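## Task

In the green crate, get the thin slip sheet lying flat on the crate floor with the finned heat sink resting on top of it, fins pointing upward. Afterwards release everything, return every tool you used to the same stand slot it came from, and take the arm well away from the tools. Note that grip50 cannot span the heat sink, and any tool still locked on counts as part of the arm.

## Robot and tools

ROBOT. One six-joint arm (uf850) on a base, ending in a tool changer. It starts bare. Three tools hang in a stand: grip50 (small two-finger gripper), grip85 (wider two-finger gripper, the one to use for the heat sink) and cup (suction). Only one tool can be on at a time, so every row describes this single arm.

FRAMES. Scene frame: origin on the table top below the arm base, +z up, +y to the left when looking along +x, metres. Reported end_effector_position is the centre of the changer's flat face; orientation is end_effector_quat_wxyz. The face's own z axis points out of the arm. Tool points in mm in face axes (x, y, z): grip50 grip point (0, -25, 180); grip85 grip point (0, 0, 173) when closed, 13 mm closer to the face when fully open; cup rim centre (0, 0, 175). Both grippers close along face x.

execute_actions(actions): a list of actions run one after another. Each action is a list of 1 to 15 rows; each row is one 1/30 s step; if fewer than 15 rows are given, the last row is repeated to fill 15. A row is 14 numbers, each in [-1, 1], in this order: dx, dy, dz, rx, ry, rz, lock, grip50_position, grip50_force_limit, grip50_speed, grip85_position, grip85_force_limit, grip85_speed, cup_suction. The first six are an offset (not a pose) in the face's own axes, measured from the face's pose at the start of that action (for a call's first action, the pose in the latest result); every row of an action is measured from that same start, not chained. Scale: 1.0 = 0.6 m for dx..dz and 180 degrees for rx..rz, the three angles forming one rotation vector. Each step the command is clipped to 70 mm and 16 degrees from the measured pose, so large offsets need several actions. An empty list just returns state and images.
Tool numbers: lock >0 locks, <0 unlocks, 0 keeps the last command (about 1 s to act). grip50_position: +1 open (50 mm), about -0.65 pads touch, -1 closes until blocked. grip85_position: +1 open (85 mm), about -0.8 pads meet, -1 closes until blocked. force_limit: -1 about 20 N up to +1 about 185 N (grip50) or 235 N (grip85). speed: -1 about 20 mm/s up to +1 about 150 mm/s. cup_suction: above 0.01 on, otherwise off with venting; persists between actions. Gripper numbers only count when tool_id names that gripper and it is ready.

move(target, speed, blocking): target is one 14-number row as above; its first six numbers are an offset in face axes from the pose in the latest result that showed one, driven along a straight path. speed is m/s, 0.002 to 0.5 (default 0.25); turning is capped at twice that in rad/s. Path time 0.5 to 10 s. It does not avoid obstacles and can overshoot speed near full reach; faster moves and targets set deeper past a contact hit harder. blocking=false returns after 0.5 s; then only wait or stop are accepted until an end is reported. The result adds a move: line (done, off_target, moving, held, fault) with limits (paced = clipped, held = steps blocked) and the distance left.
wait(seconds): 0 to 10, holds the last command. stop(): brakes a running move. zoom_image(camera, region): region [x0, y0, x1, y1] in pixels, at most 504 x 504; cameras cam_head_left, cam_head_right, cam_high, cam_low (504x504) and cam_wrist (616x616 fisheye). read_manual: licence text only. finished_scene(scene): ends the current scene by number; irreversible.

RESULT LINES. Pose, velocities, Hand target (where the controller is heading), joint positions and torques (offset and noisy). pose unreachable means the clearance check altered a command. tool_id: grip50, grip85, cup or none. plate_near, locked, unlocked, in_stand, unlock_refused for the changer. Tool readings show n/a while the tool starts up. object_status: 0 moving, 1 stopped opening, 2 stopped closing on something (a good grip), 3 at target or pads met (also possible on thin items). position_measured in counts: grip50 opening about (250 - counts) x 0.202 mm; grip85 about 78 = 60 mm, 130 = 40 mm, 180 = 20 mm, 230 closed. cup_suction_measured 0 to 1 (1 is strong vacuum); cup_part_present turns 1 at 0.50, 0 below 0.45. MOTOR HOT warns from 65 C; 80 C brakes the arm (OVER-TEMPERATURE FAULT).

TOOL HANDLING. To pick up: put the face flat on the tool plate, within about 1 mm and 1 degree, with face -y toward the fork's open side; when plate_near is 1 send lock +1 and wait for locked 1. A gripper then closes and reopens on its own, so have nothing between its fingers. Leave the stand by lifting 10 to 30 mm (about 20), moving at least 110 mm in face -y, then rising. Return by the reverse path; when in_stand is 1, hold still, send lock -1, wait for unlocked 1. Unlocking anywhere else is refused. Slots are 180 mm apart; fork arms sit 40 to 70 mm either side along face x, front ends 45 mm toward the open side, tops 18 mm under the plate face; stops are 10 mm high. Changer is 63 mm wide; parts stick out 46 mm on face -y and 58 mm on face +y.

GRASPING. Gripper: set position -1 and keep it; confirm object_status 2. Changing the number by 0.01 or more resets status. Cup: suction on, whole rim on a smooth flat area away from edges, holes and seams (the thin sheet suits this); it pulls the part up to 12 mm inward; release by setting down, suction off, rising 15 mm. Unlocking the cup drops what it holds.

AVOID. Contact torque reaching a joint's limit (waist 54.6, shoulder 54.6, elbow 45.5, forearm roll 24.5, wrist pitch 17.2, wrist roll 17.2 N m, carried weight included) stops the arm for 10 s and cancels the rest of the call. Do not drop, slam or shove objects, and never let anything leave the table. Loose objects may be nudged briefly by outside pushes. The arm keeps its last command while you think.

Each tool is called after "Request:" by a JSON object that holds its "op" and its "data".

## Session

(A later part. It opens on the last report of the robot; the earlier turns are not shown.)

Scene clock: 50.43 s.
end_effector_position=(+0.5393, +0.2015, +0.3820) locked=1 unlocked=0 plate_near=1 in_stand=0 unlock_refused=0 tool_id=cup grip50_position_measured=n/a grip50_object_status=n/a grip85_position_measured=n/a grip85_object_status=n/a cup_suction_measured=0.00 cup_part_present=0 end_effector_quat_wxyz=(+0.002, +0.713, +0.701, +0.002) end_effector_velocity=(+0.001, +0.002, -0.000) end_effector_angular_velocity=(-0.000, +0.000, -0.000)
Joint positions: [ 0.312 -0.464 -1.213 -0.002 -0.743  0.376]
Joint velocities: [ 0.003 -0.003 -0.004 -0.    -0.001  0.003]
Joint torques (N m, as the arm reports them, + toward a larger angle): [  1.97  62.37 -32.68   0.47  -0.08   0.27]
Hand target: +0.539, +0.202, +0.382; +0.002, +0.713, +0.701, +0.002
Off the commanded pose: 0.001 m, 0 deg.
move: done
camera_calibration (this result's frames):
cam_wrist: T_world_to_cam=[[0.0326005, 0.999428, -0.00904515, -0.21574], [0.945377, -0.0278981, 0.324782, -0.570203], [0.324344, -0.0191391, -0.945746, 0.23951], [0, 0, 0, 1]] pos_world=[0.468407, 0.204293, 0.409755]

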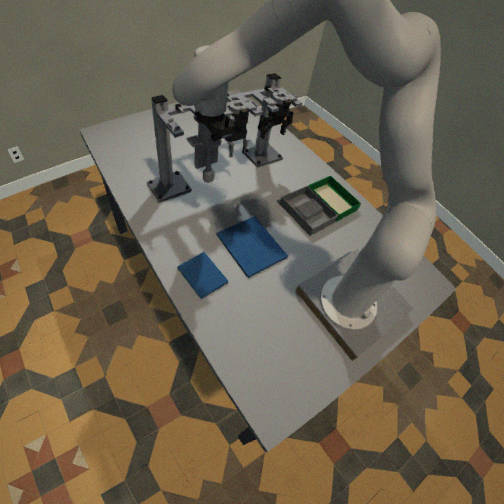

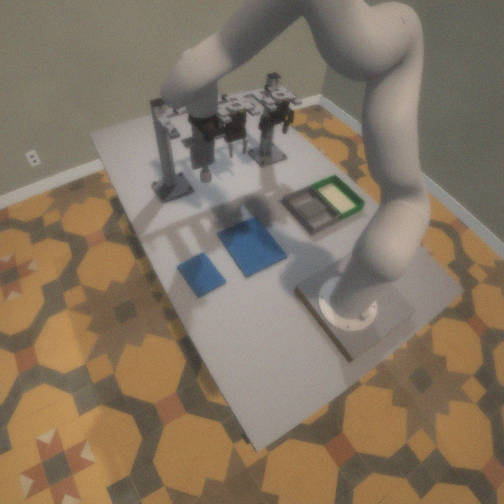

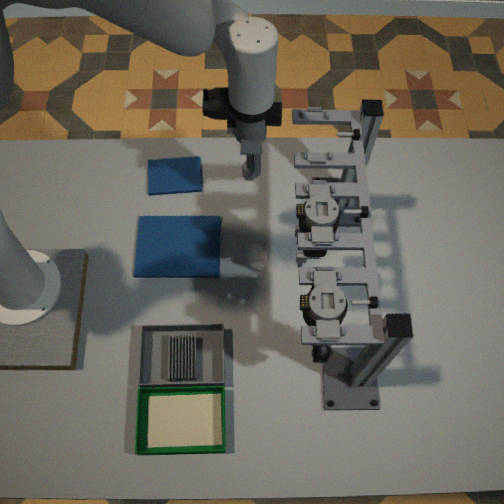

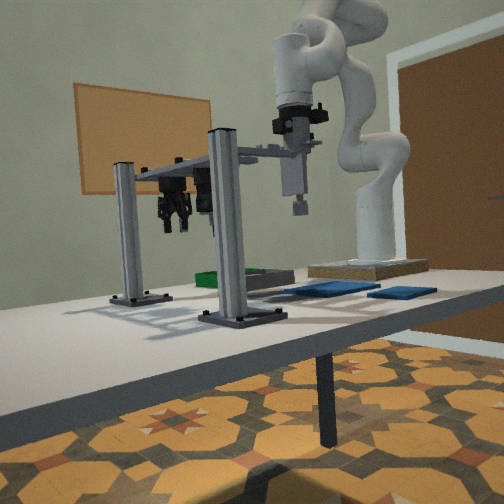

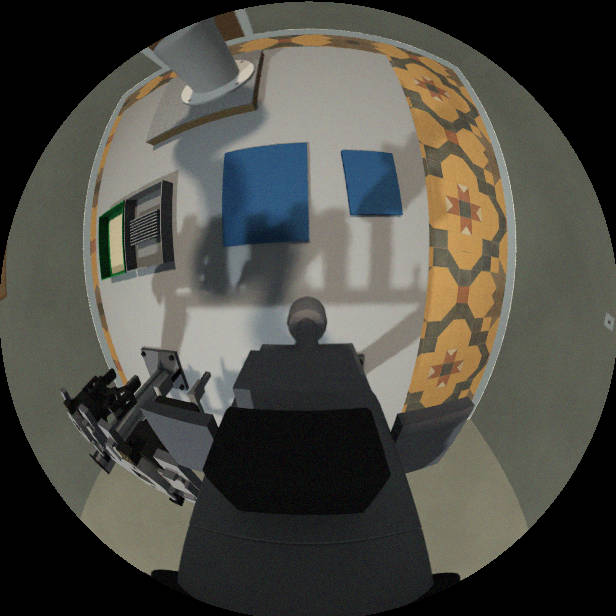

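Request:
{"op": "move", "data": {"target": [-0.0008,0.2197,0,0,0,0,0,0,0,0,0,0,0,0], "speed": 0.13}}

Request:
{"op": "move", "data": {"target": [0,0,0.034,0,0,0,0,0,0,0,0,0,0,0], "speed": 0.03}}

Request:
{"op": "execute_actions", "data": {"actions": [[[0,0,0,0,0,0,-1,0,0,0,0,0,0,0]],[[0,0,0,0,0,0,-1,0,0,0,0,0,0,0]],[[0,0,0,0,0,0,-1,0,0,0,0,0,0,0]]]}}

Scene clock: 52.03 s.
end_effector_position=(+0.6708, +0.1985, +0.3825) locked=1 unlocked=0 plate_near=1 in_stand=0 unlock_refused=0 tool_id=cup grip50_position_measured=n/a grip50_object_status=n/a grip85_position_measured=n/a grip85_object_status=n/a cup_suction_measured=0.00 cup_part_present=0 end_effector_quat_wxyz=(+0.002, +0.713, +0.701, +0.001) end_effector_velocity=(+0.002, -0.000, -0.001) end_effector_angular_velocity=(+0.000, +0.000, -0.000)
Joint positions: [ 0.242 -0.764 -1.675 -0.001 -0.906  0.306]
Joint velocities: [-0.001 -0.006 -0.008  0.    -0.002 -0.001]
Joint torques (N m, as the arm reports them, + toward a larger angle): [  1.24  79.08 -34.61   0.59  -0.15   0.23]
Hand target: +0.671, +0.198, +0.382; +0.002, +0.713, +0.701, +0.002
Off the commanded pose: 0.000 m, 0 deg.
move: done
camera_calibration (this result's frames):
cam_wrist: T_world_to_cam=[[0.0325471, 0.999427, -0.00924368, -0.216893], [0.945378, -0.0277829, 0.324791, -0.694791], [0.324348, -0.0193098, -0.945741, 0.197339], [0, 0, 0, 1]] pos_world=[0.599892, 0.201276, 0.410289]

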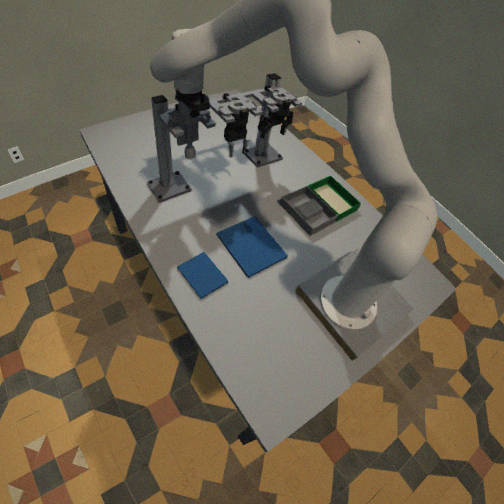

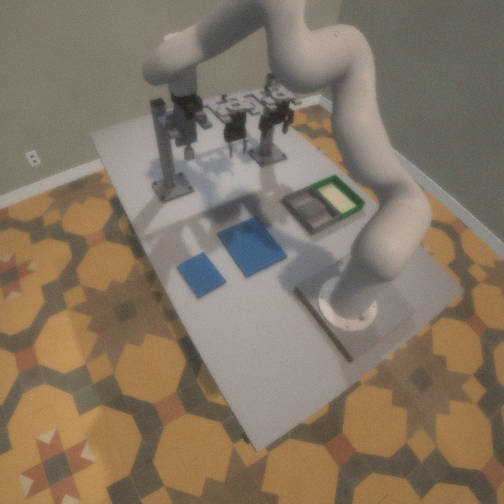

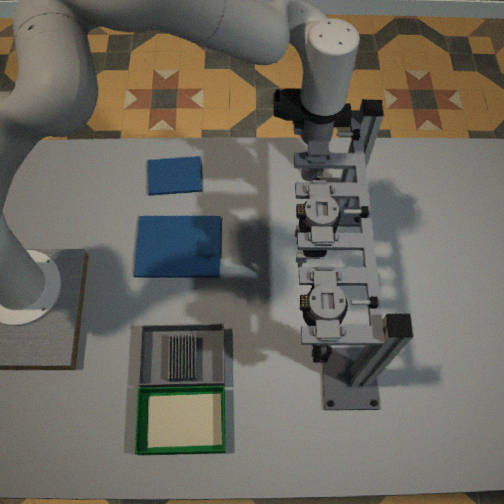

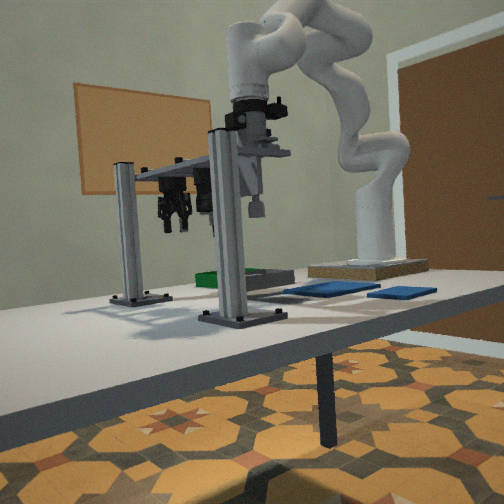

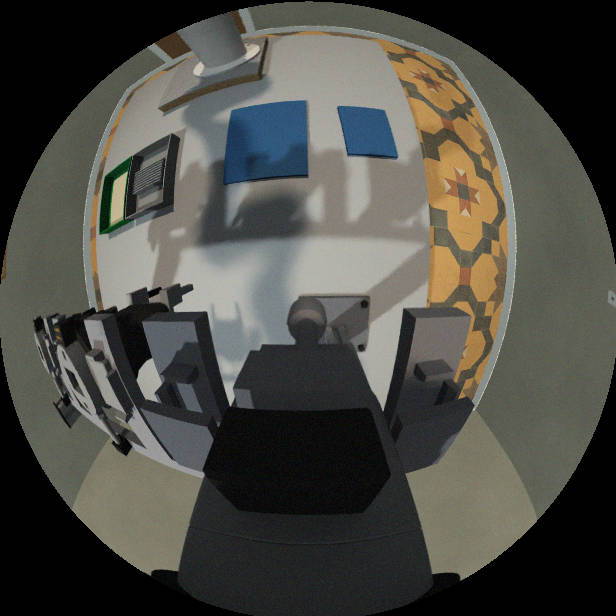

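Scene clock: 52.97 s.
end_effector_position=(+0.6710, +0.1985, +0.3626) locked=1 unlocked=0 plate_near=1 in_stand=1 unlock_refused=0 tool_id=cup grip50_position_measured=n/a grip50_object_status=n/a grip85_position_measured=n/a grip85_object_status=n/a cup_suction_measured=0.00 cup_part_present=0 end_effector_quat_wxyz=(+0.002, +0.713, +0.701, +0.002) end_effector_velocity=(+0.001, +0.000, +0.001) end_effector_angular_velocity=(+0.001, -0.004, -0.000)
Joint positions: [ 0.242 -0.783 -1.66  -0.001 -0.871  0.306]
Joint velocities: [-0.    -0.    -0.002  0.     0.002 -0.   ]
Joint torques (N m, as the arm reports them, + toward a larger angle): [  2.17  76.22 -32.68   0.41  -0.08   0.23]
Hand target: +0.671, +0.198, +0.362; +0.002, +0.713, +0.701, +0.001
Off the commanded pose: 0.000 m, 0 deg.
move: done
camera_calibration (this result's frames):
cam_wrist: T_world_to_cam=[[0.0325508, 0.999429, -0.00902099, -0.217179], [0.945199, -0.0278483, 0.325305, -0.688556], [0.324868, -0.0191156, -0.945566, 0.177988], [0, 0, 0, 1]] pos_world=[0.600069, 0.201282, 0.390331]

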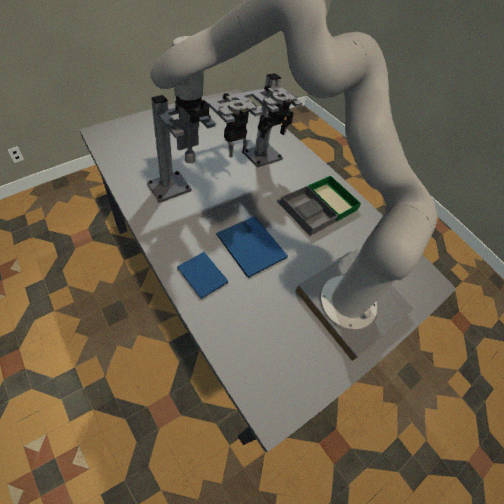

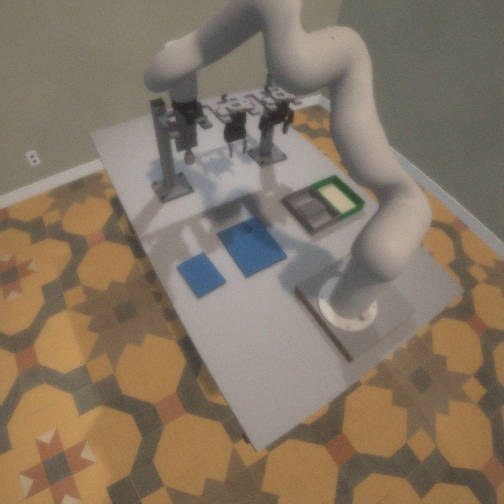

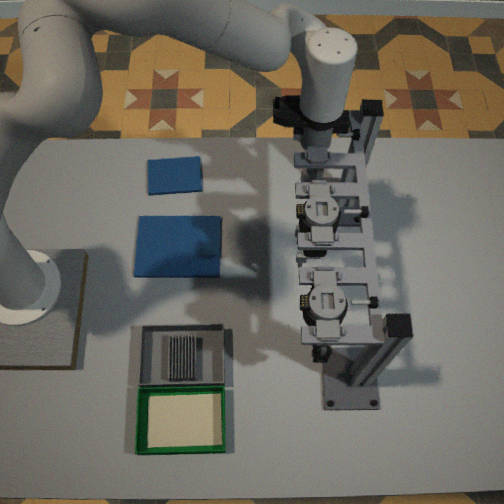

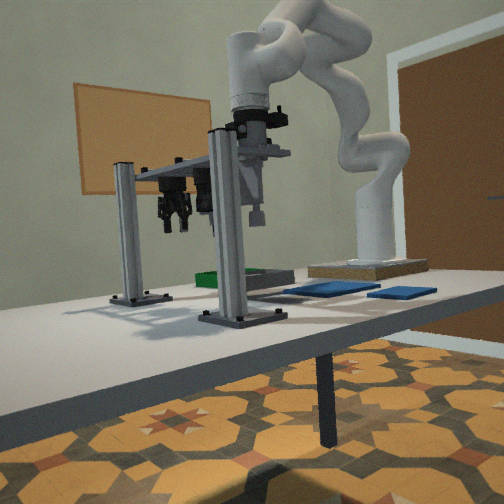

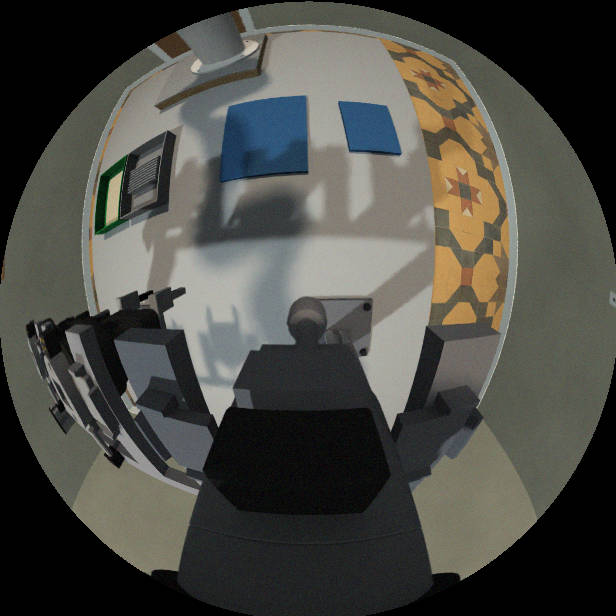

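Scene clock: 54.47 s.
end_effector_position=(+0.6710, +0.1985, +0.3626) locked=0 unlocked=1 plate_near=1 in_stand=1 unlock_refused=0 tool_id=none grip50_position_measured=n/a grip50_object_status=n/a grip85_position_measured=n/a grip85_object_status=n/a cup_suction_measured=n/a cup_part_present=n/a end_effector_quat_wxyz=(+0.002, +0.713, +0.701, +0.002) end_effector_velocity=(+0.000, +0.000, +0.001) end_effector_angular_velocity=(+0.001, -0.002, -0.001)
Joint positions: [ 0.242 -0.783 -1.66  -0.001 -0.871  0.306]
Joint velocities: [ 0.     0.001 -0.001  0.    -0.     0.001]
Joint torques (N m, as the arm reports them, + toward a larger angle): [  1.43  71.99 -29.77   0.36  -0.1    0.25]
Hand target: +0.671, +0.199, +0.363; +0.002, +0.713, +0.701, +0.002
Off the commanded pose: 0.000 m, 0 deg.
camera_calibration (this result's frames):
cam_wrist: T_world_to_cam=[[0.0325244, 0.99943, -0.00905527, -0.217153], [0.945213, -0.027813, 0.325267, -0.688537], [0.32483, -0.0191383, -0.945579, 0.177992], [0, 0, 0, 1]] pos_world=[0.60006, 0.201286, 0.390298]

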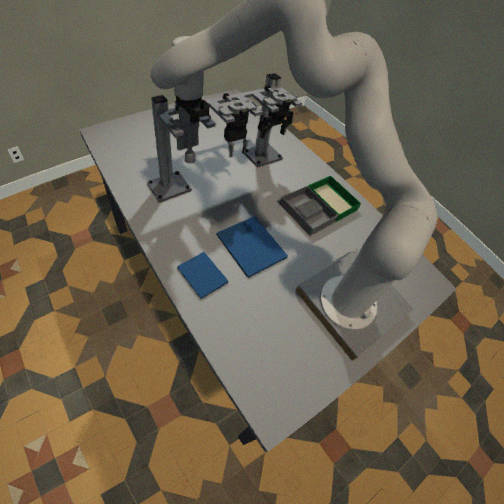

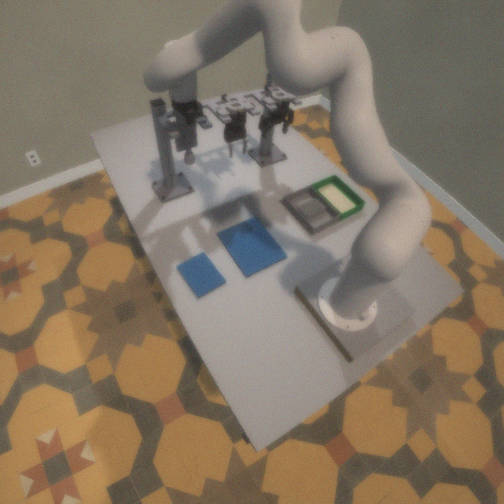

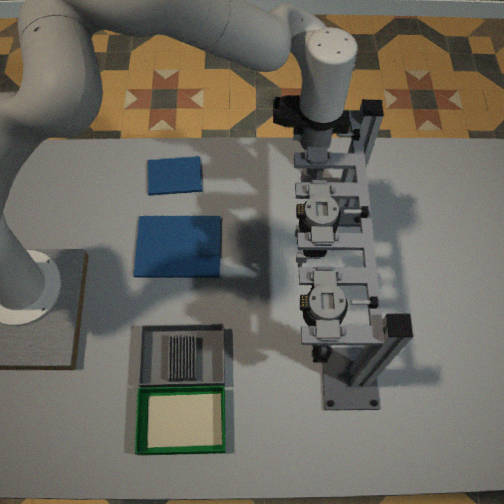

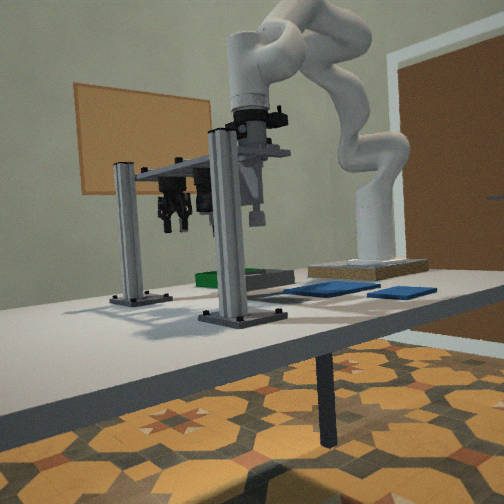

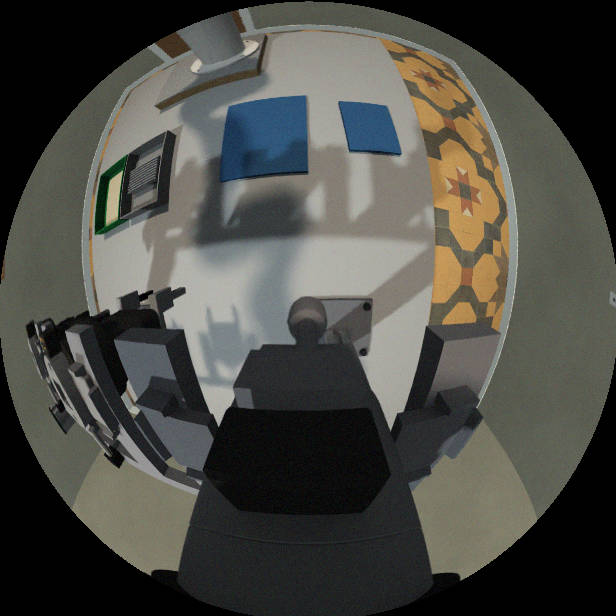

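Request:
{"op": "move", "data": {"target": [0,0,-0.06,0,0,0,0,0,0,0,0,0,0,0], "speed": 0.08}}

Request:
{"op": "move", "data": {"target": [-0.602,-0.001,0,0,0,0,0,0,0,0,0,0,0,0]}}

Request:
{"op": "move", "data": {"target": [0,0,0.033,0,0,0,0,0,0,0,0,0,0,0], "speed": 0.06}}

Scene clock: 55.43 s.
end_effector_position=(+0.6708, +0.1985, +0.3983) locked=0 unlocked=1 plate_near=0 in_stand=0 unlock_refused=0 tool_id=none grip50_position_measured=n/a grip50_object_status=n/a grip85_position_measured=n/a grip85_object_status=n/a cup_suction_measured=n/a cup_part_present=n/a end_effector_quat_wxyz=(+0.002, +0.713, +0.701, +0.002) end_effector_velocity=(+0.000, +0.000, +0.002) end_effector_angular_velocity=(+0.000, -0.000, -0.000)
Joint positions: [ 0.242 -0.75  -1.69  -0.001 -0.934  0.306]
Joint velocities: [ 0.     0.001 -0.002  0.    -0.003  0.   ]
Joint torques (N m, as the arm reports them, + toward a larger angle): [  1.64  70.53 -30.23   0.32  -0.06   0.32]
Hand target: +0.671, +0.199, +0.399; +0.002, +0.713, +0.701, +0.002
Off the commanded pose: 0.000 m, 0 deg.
move: done
camera_calibration (this result's frames):
cam_wrist: T_world_to_cam=[[0.0325302, 0.999429, -0.00917745, -0.216793], [0.945319, -0.0277849, 0.324961, -0.699895], [0.32452, -0.0192466, -0.945683, 0.212087], [0, 0, 0, 1]] pos_world=[0.59985, 0.201304, 0.426016]

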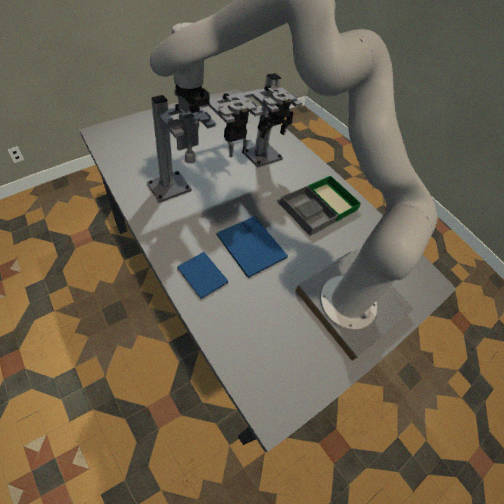

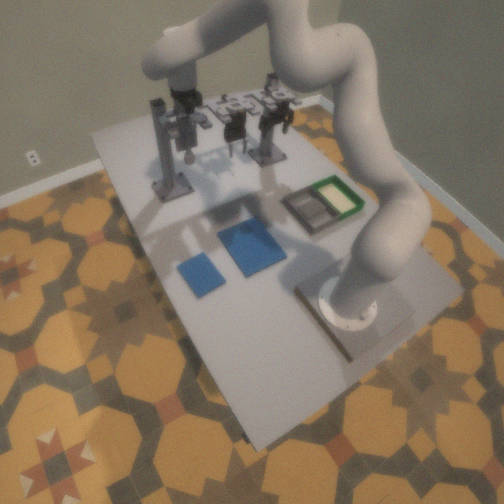

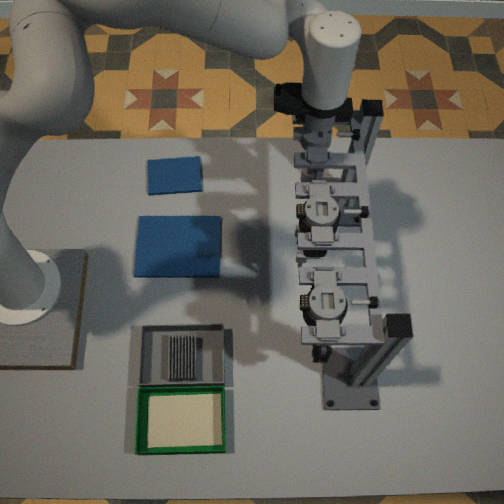

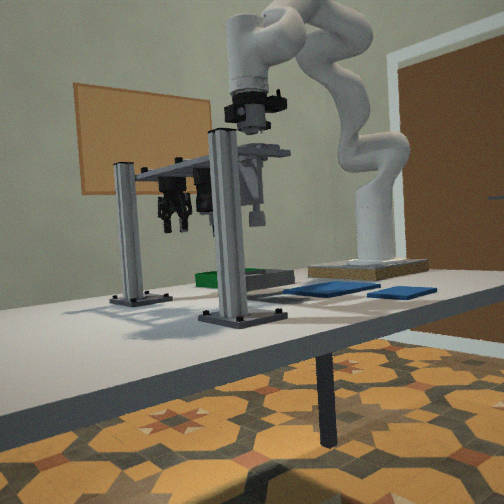

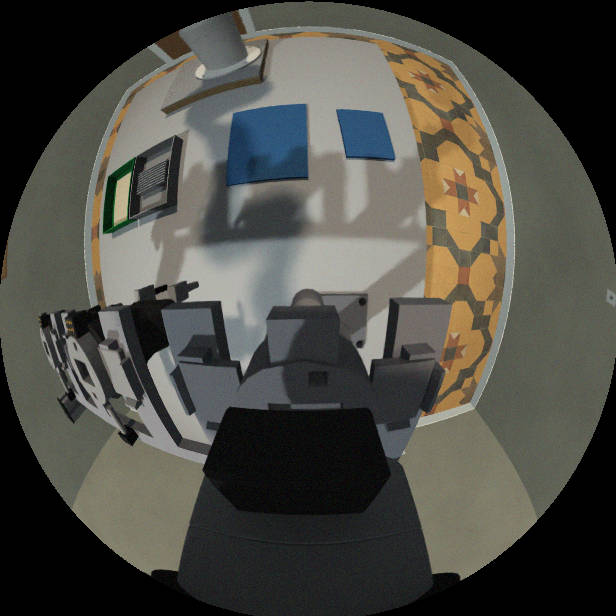

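Scene clock: 57.37 s.
end_effector_position=(+0.6635, -0.1625, +0.3988) locked=0 unlocked=1 plate_near=0 in_stand=0 unlock_refused=0 tool_id=none grip50_position_measured=n/a grip50_object_status=n/a grip85_position_measured=n/a grip85_object_status=n/a cup_suction_measured=n/a cup_part_present=n/a end_effector_quat_wxyz=(+0.003, +0.713, +0.701, +0.001) end_effector_velocity=(-0.001, -0.003, +0.000) end_effector_angular_velocity=(-0.000, +0.000, -0.001)
Joint positions: [-0.287 -0.707 -1.62   0.001 -0.908 -0.225]
Joint velocities: [-0.004 -0.    -0.    -0.    -0.    -0.003]
Joint torques (N m, as the arm reports them, + toward a larger angle): [  1.34  68.85 -30.17   0.66  -0.14   0.27]
Hand target: +0.663, -0.163, +0.399; +0.003, +0.713, +0.701, +0.001
Off the commanded pose: 0.001 m, 0 deg.
move: done
camera_calibration (this result's frames):
cam_wrist: T_world_to_cam=[[0.0321477, 0.999429, -0.0104184, 0.144992], [0.94535, -0.027021, 0.324936, -0.703049], [0.324469, -0.020295, -0.945679, 0.207874], [0, 0, 0, 1]] pos_world=[0.592518, -0.159688, 0.426539]

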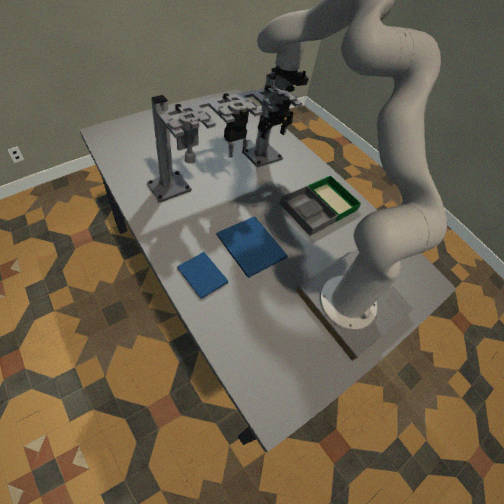

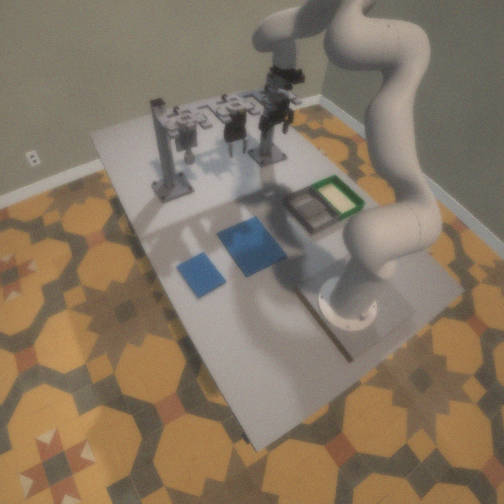

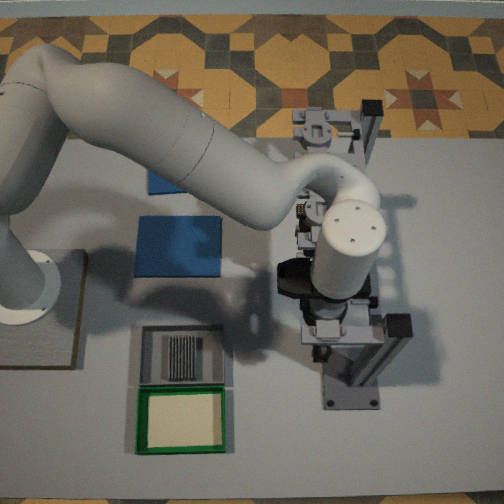

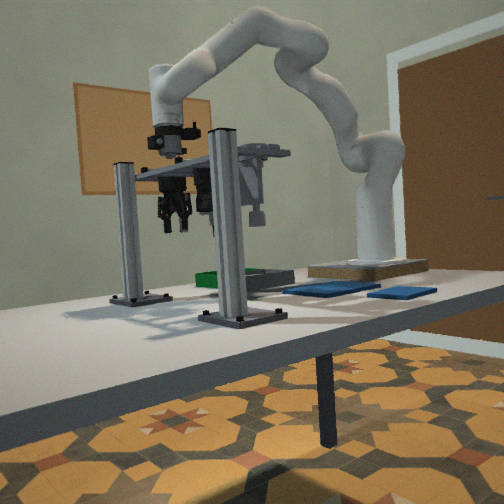

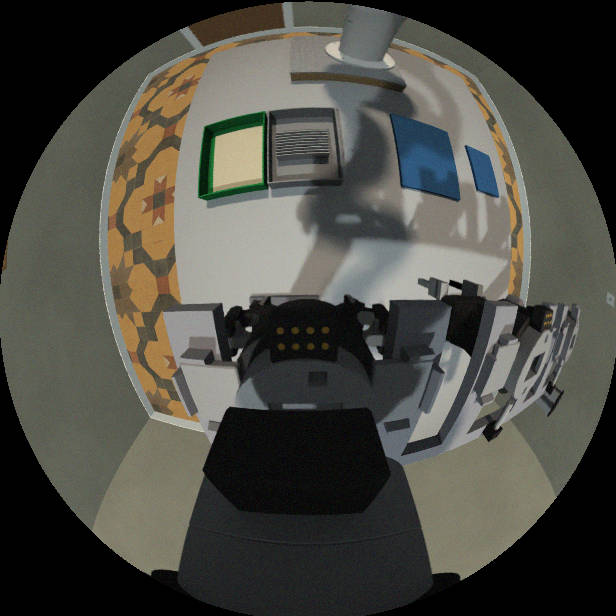

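Scene clock: 58.13 s.
end_effector_position=(+0.6636, -0.1625, +0.3792) locked=0 unlocked=1 plate_near=0 in_stand=0 unlock_refused=0 tool_id=none grip50_position_measured=n/a grip50_object_status=n/a grip85_position_measured=n/a grip85_object_status=n/a cup_suction_measured=n/a cup_part_present=n/a end_effector_quat_wxyz=(+0.003, +0.713, +0.701, +0.001) end_effector_velocity=(+0.001, +0.000, +0.001) end_effector_angular_velocity=(-0.001, -0.004, +0.001)
Joint positions: [-0.287 -0.725 -1.603  0.001 -0.872 -0.225]
Joint velocities: [ 0.001 -0.    -0.002 -0.     0.003 -0.   ]
Joint torques (N m, as the arm reports them, + toward a larger angle): [  1.27  69.32 -30.07   0.55  -0.14   0.26]
Hand target: +0.664, -0.163, +0.379; +0.003, +0.713, +0.701, +0.001
Off the commanded pose: 0.000 m, 0 deg.
move: done
camera_calibration (this result's frames):
cam_wrist: T_world_to_cam=[[0.0321428, 0.999429, -0.0104478, 0.144838], [0.945293, -0.0270032, 0.325103, -0.696812], [0.324635, -0.0203259, -0.945621, 0.189149], [0, 0, 0, 1]] pos_world=[0.592632, -0.159727, 0.406912]

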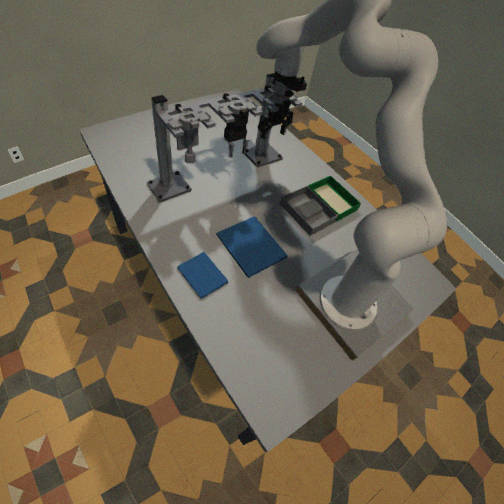

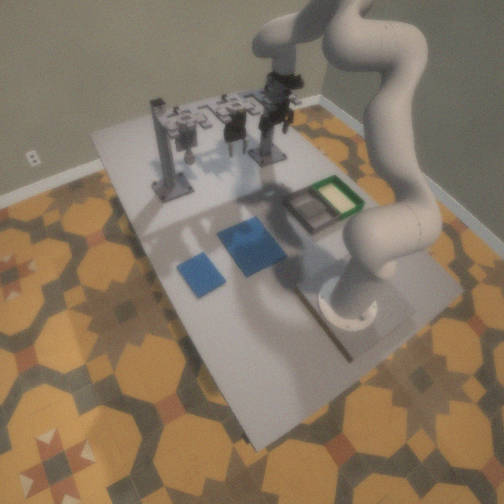

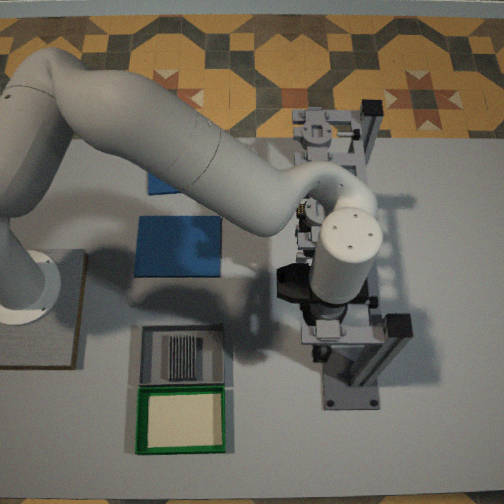

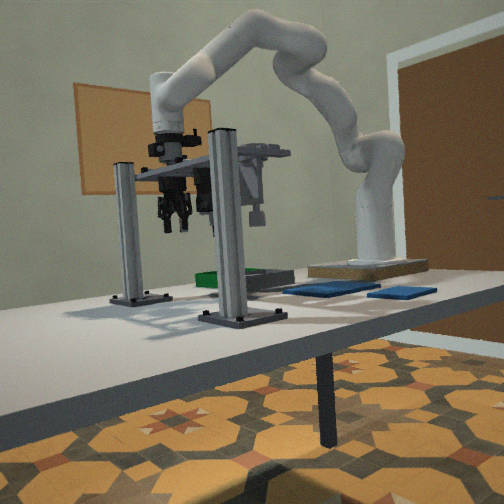

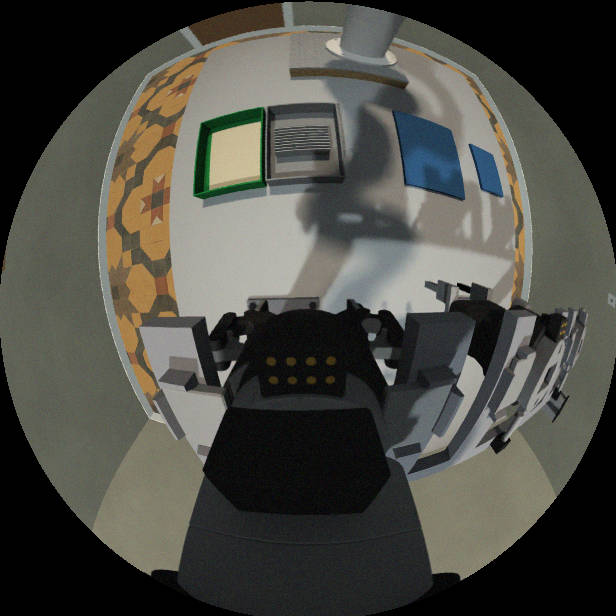

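Request:
{"op": "move", "data": {"target": [0,0.0006,0.0288,0,0,0,0,0,0,0,1,0,0,0], "speed": 0.025}}

Request:
{"op": "execute_actions", "data": {"actions": [[[0,0,0,0,0,0,1,0,0,0,1,0,0,0]],[[0,0,0,0,0,0,1,0,0,0,1,0,0,0]],[[0,0,0,0,0,0,1,0,0,0,1,0,0,0]]]}}

Request:
{"op": "move", "data": {"target": [0,0,-0.034,0,0,0,0,0,0,0,1,0,0,0], "speed": 0.05}}

Scene clock: 59.20 s.
end_effector_position=(+0.6640, -0.1626, +0.3623) locked=0 unlocked=1 plate_near=1 in_stand=1 unlock_refused=0 tool_id=none grip50_position_measured=n/a grip50_object_status=n/a grip85_position_measured=n/a grip85_object_status=n/a cup_suction_measured=n/a cup_part_present=n/a end_effector_quat_wxyz=(+0.003, +0.713, +0.701, +0.001) end_effector_velocity=(-0.000, -0.000, +0.000) end_effector_angular_velocity=(+0.000, +0.000, -0.000)
Joint positions: [-0.286 -0.743 -1.592  0.001 -0.843 -0.225]
Joint velocities: [-0.     0.001  0.001  0.     0.    -0.   ]
Joint torques (N m, as the arm reports them, + toward a larger angle): [  1.85  66.68 -28.51   0.41   0.09   0.25]
Hand target: +0.664, -0.163, +0.362; +0.003, +0.713, +0.701, +0.001
Off the commanded pose: 0.000 m, 0 deg.
move: done
camera_calibration (this result's frames):
cam_wrist: T_world_to_cam=[[0.0321501, 0.999428, -0.0104861, 0.144723], [0.945233, -0.026994, 0.325277, -0.691784], [0.324808, -0.0203695, -0.945561, 0.17287], [0, 0, 0, 1]] pos_world=[0.593095, -0.159793, 0.389998]

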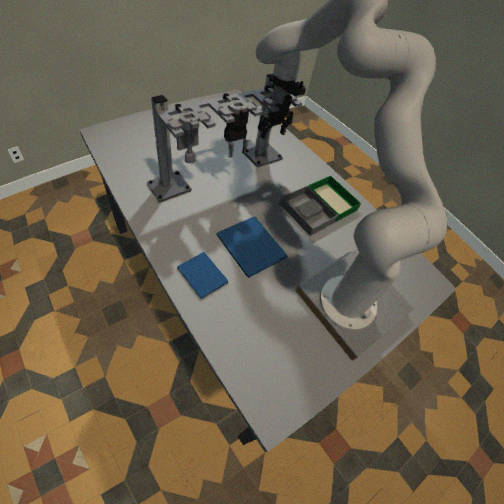

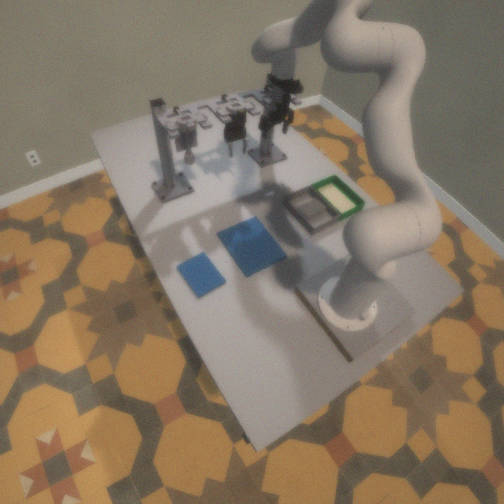

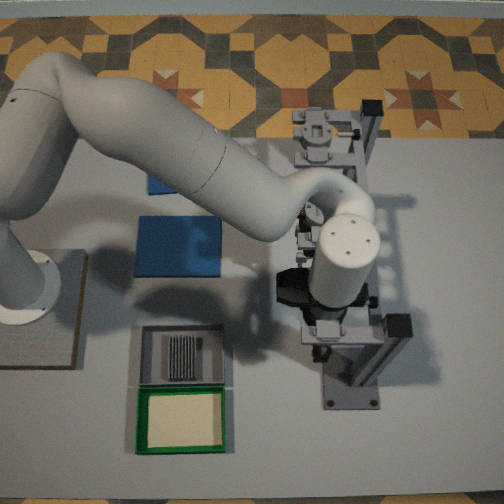

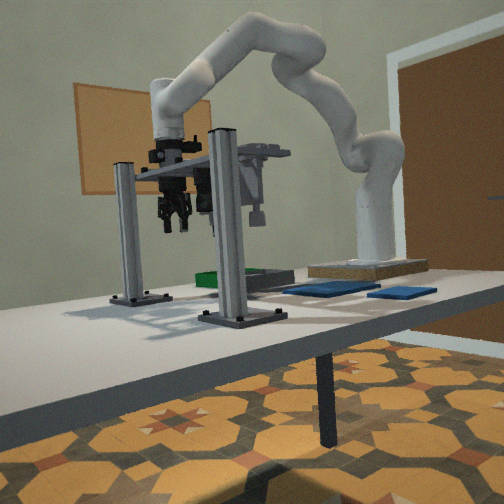

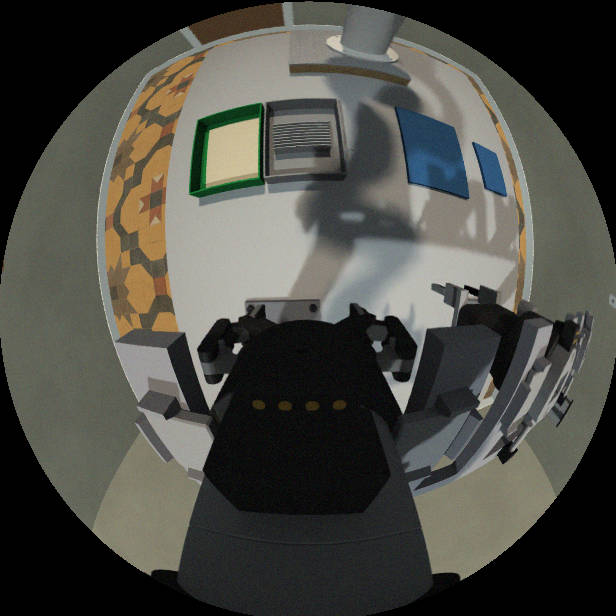

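Scene clock: 60.70 s.
end_effector_position=(+0.6641, -0.1626, +0.3626) locked=1 unlocked=0 plate_near=1 in_stand=1 unlock_refused=0 tool_id=grip85 grip50_position_measured=n/a grip50_object_status=n/a grip85_position_measured=n/a grip85_object_status=n/a cup_suction_measured=n/a cup_part_present=n/a end_effector_quat_wxyz=(+0.003, +0.713, +0.701, +0.001) end_effector_velocity=(-0.000, +0.000, -0.000) end_effector_angular_velocity=(+0.001, +0.001, +0.000)
Joint positions: [-0.286 -0.742 -1.592  0.001 -0.843 -0.225]
Joint velocities: [ 0.001  0.     0.001  0.    -0.     0.   ]
Joint torques (N m, as the arm reports them, + toward a larger angle): [  2.14  77.26 -34.35   0.42   0.08   0.34]
Hand target: +0.664, -0.163, +0.363; +0.003, +0.713, +0.701, +0.001
Off the commanded pose: 0.000 m, 0 deg.
camera_calibration (this result's frames):
cam_wrist: T_world_to_cam=[[0.0320944, 0.999428, -0.0106185, 0.144822], [0.945064, -0.0268873, 0.325779, -0.692028], [0.325307, -0.0204909, -0.945386, 0.17269], [0, 0, 0, 1]] pos_world=[0.593185, -0.159807, 0.390244]

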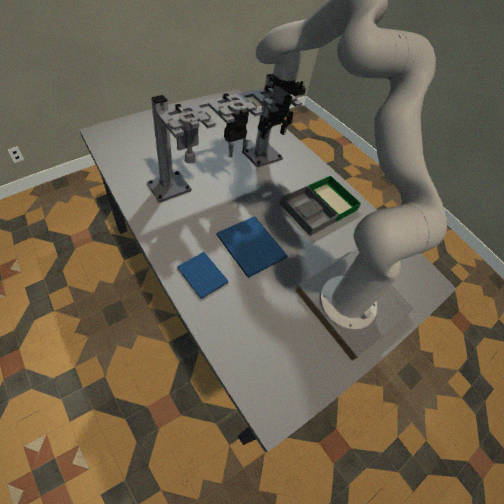

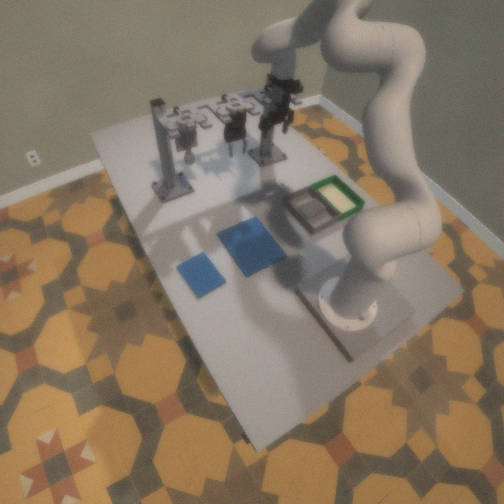

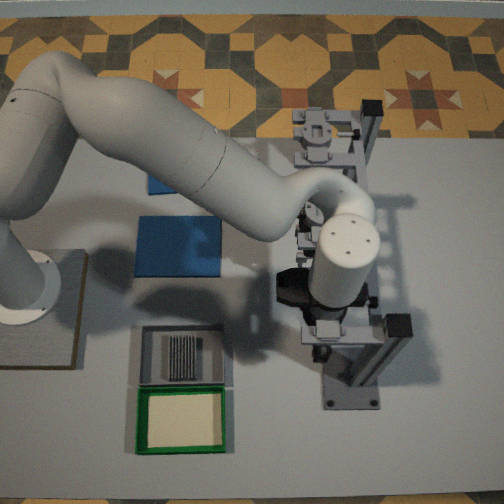

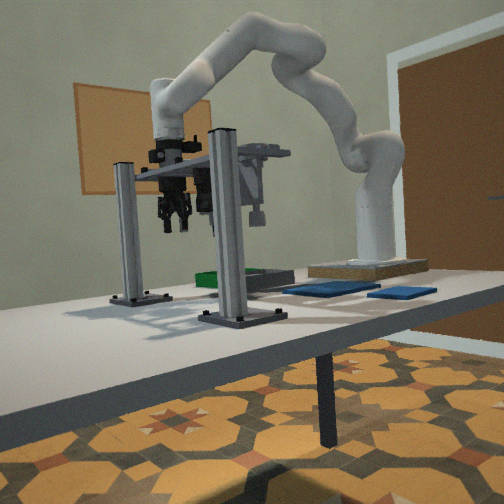

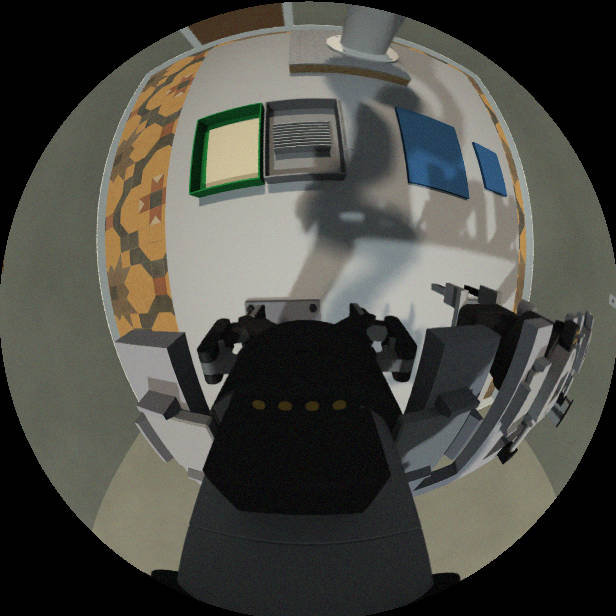

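Scene clock: 61.47 s.
end_effector_position=(+0.6640, -0.1625, +0.3827) locked=1 unlocked=0 plate_near=1 in_stand=0 unlock_refused=0 tool_id=grip85 grip50_position_measured=n/a grip50_object_status=n/a grip85_position_measured=n/a grip85_object_status=n/a cup_suction_measured=n/a cup_part_present=n/a end_effector_quat_wxyz=(+0.003, +0.713, +0.701, +0.001) end_effector_velocity=(-0.000, -0.000, +0.001) end_effector_angular_velocity=(+0.000, +0.001, -0.001)
Joint positions: [-0.286 -0.722 -1.607  0.001 -0.879 -0.225]
Joint velocities: [-0.     0.001  0.     0.    -0.002  0.   ]
Joint torques (N m, as the arm reports them, + toward a larger angle): [  2.01  82.31 -37.68   0.46  -0.09   0.29]
Hand target: +0.664, -0.163, +0.383; +0.003, +0.713, +0.701, +0.001
Off the commanded pose: 0.000 m, 0 deg.
move: done
camera_calibration (this result's frames):
cam_wrist: T_world_to_cam=[[0.032095, 0.999429, -0.010569, 0.14497], [0.945153, -0.0269097, 0.325516, -0.698408], [0.325046, -0.0204368, -0.945477, 0.192017], [0, 0, 0, 1]] pos_world=[0.593036, -0.159757, 0.410423]

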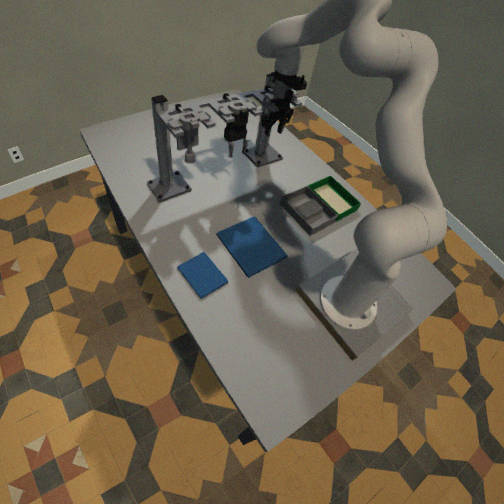

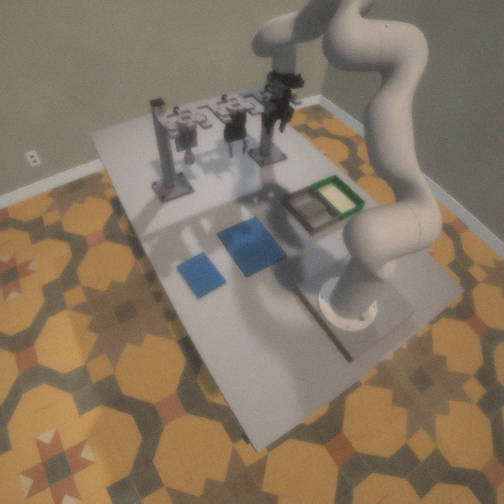

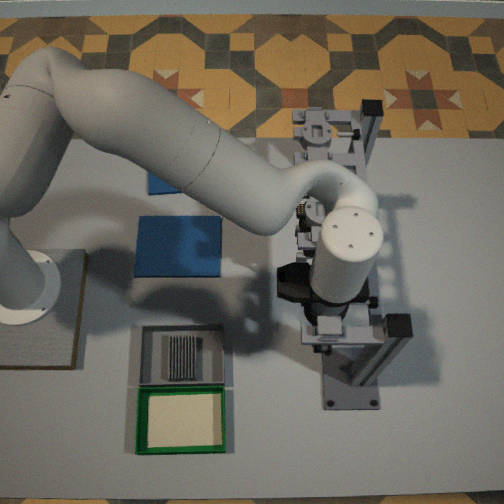

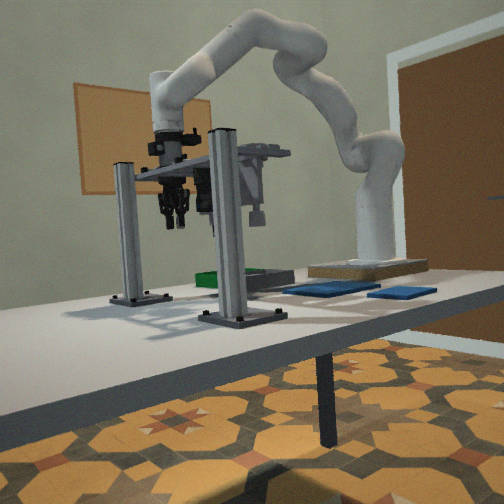

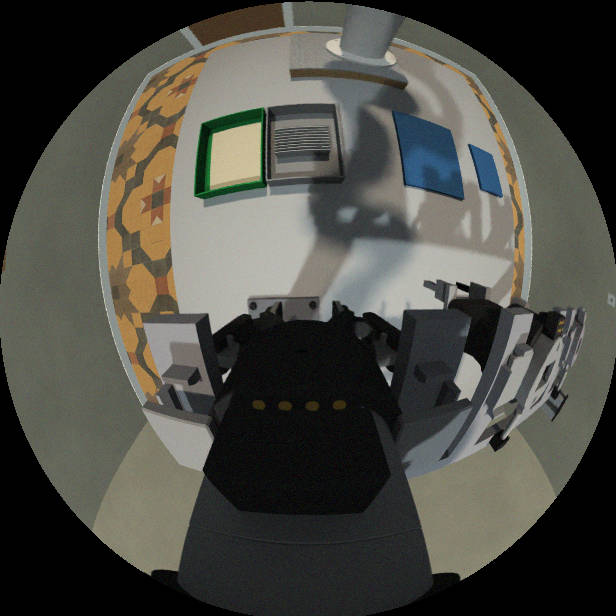

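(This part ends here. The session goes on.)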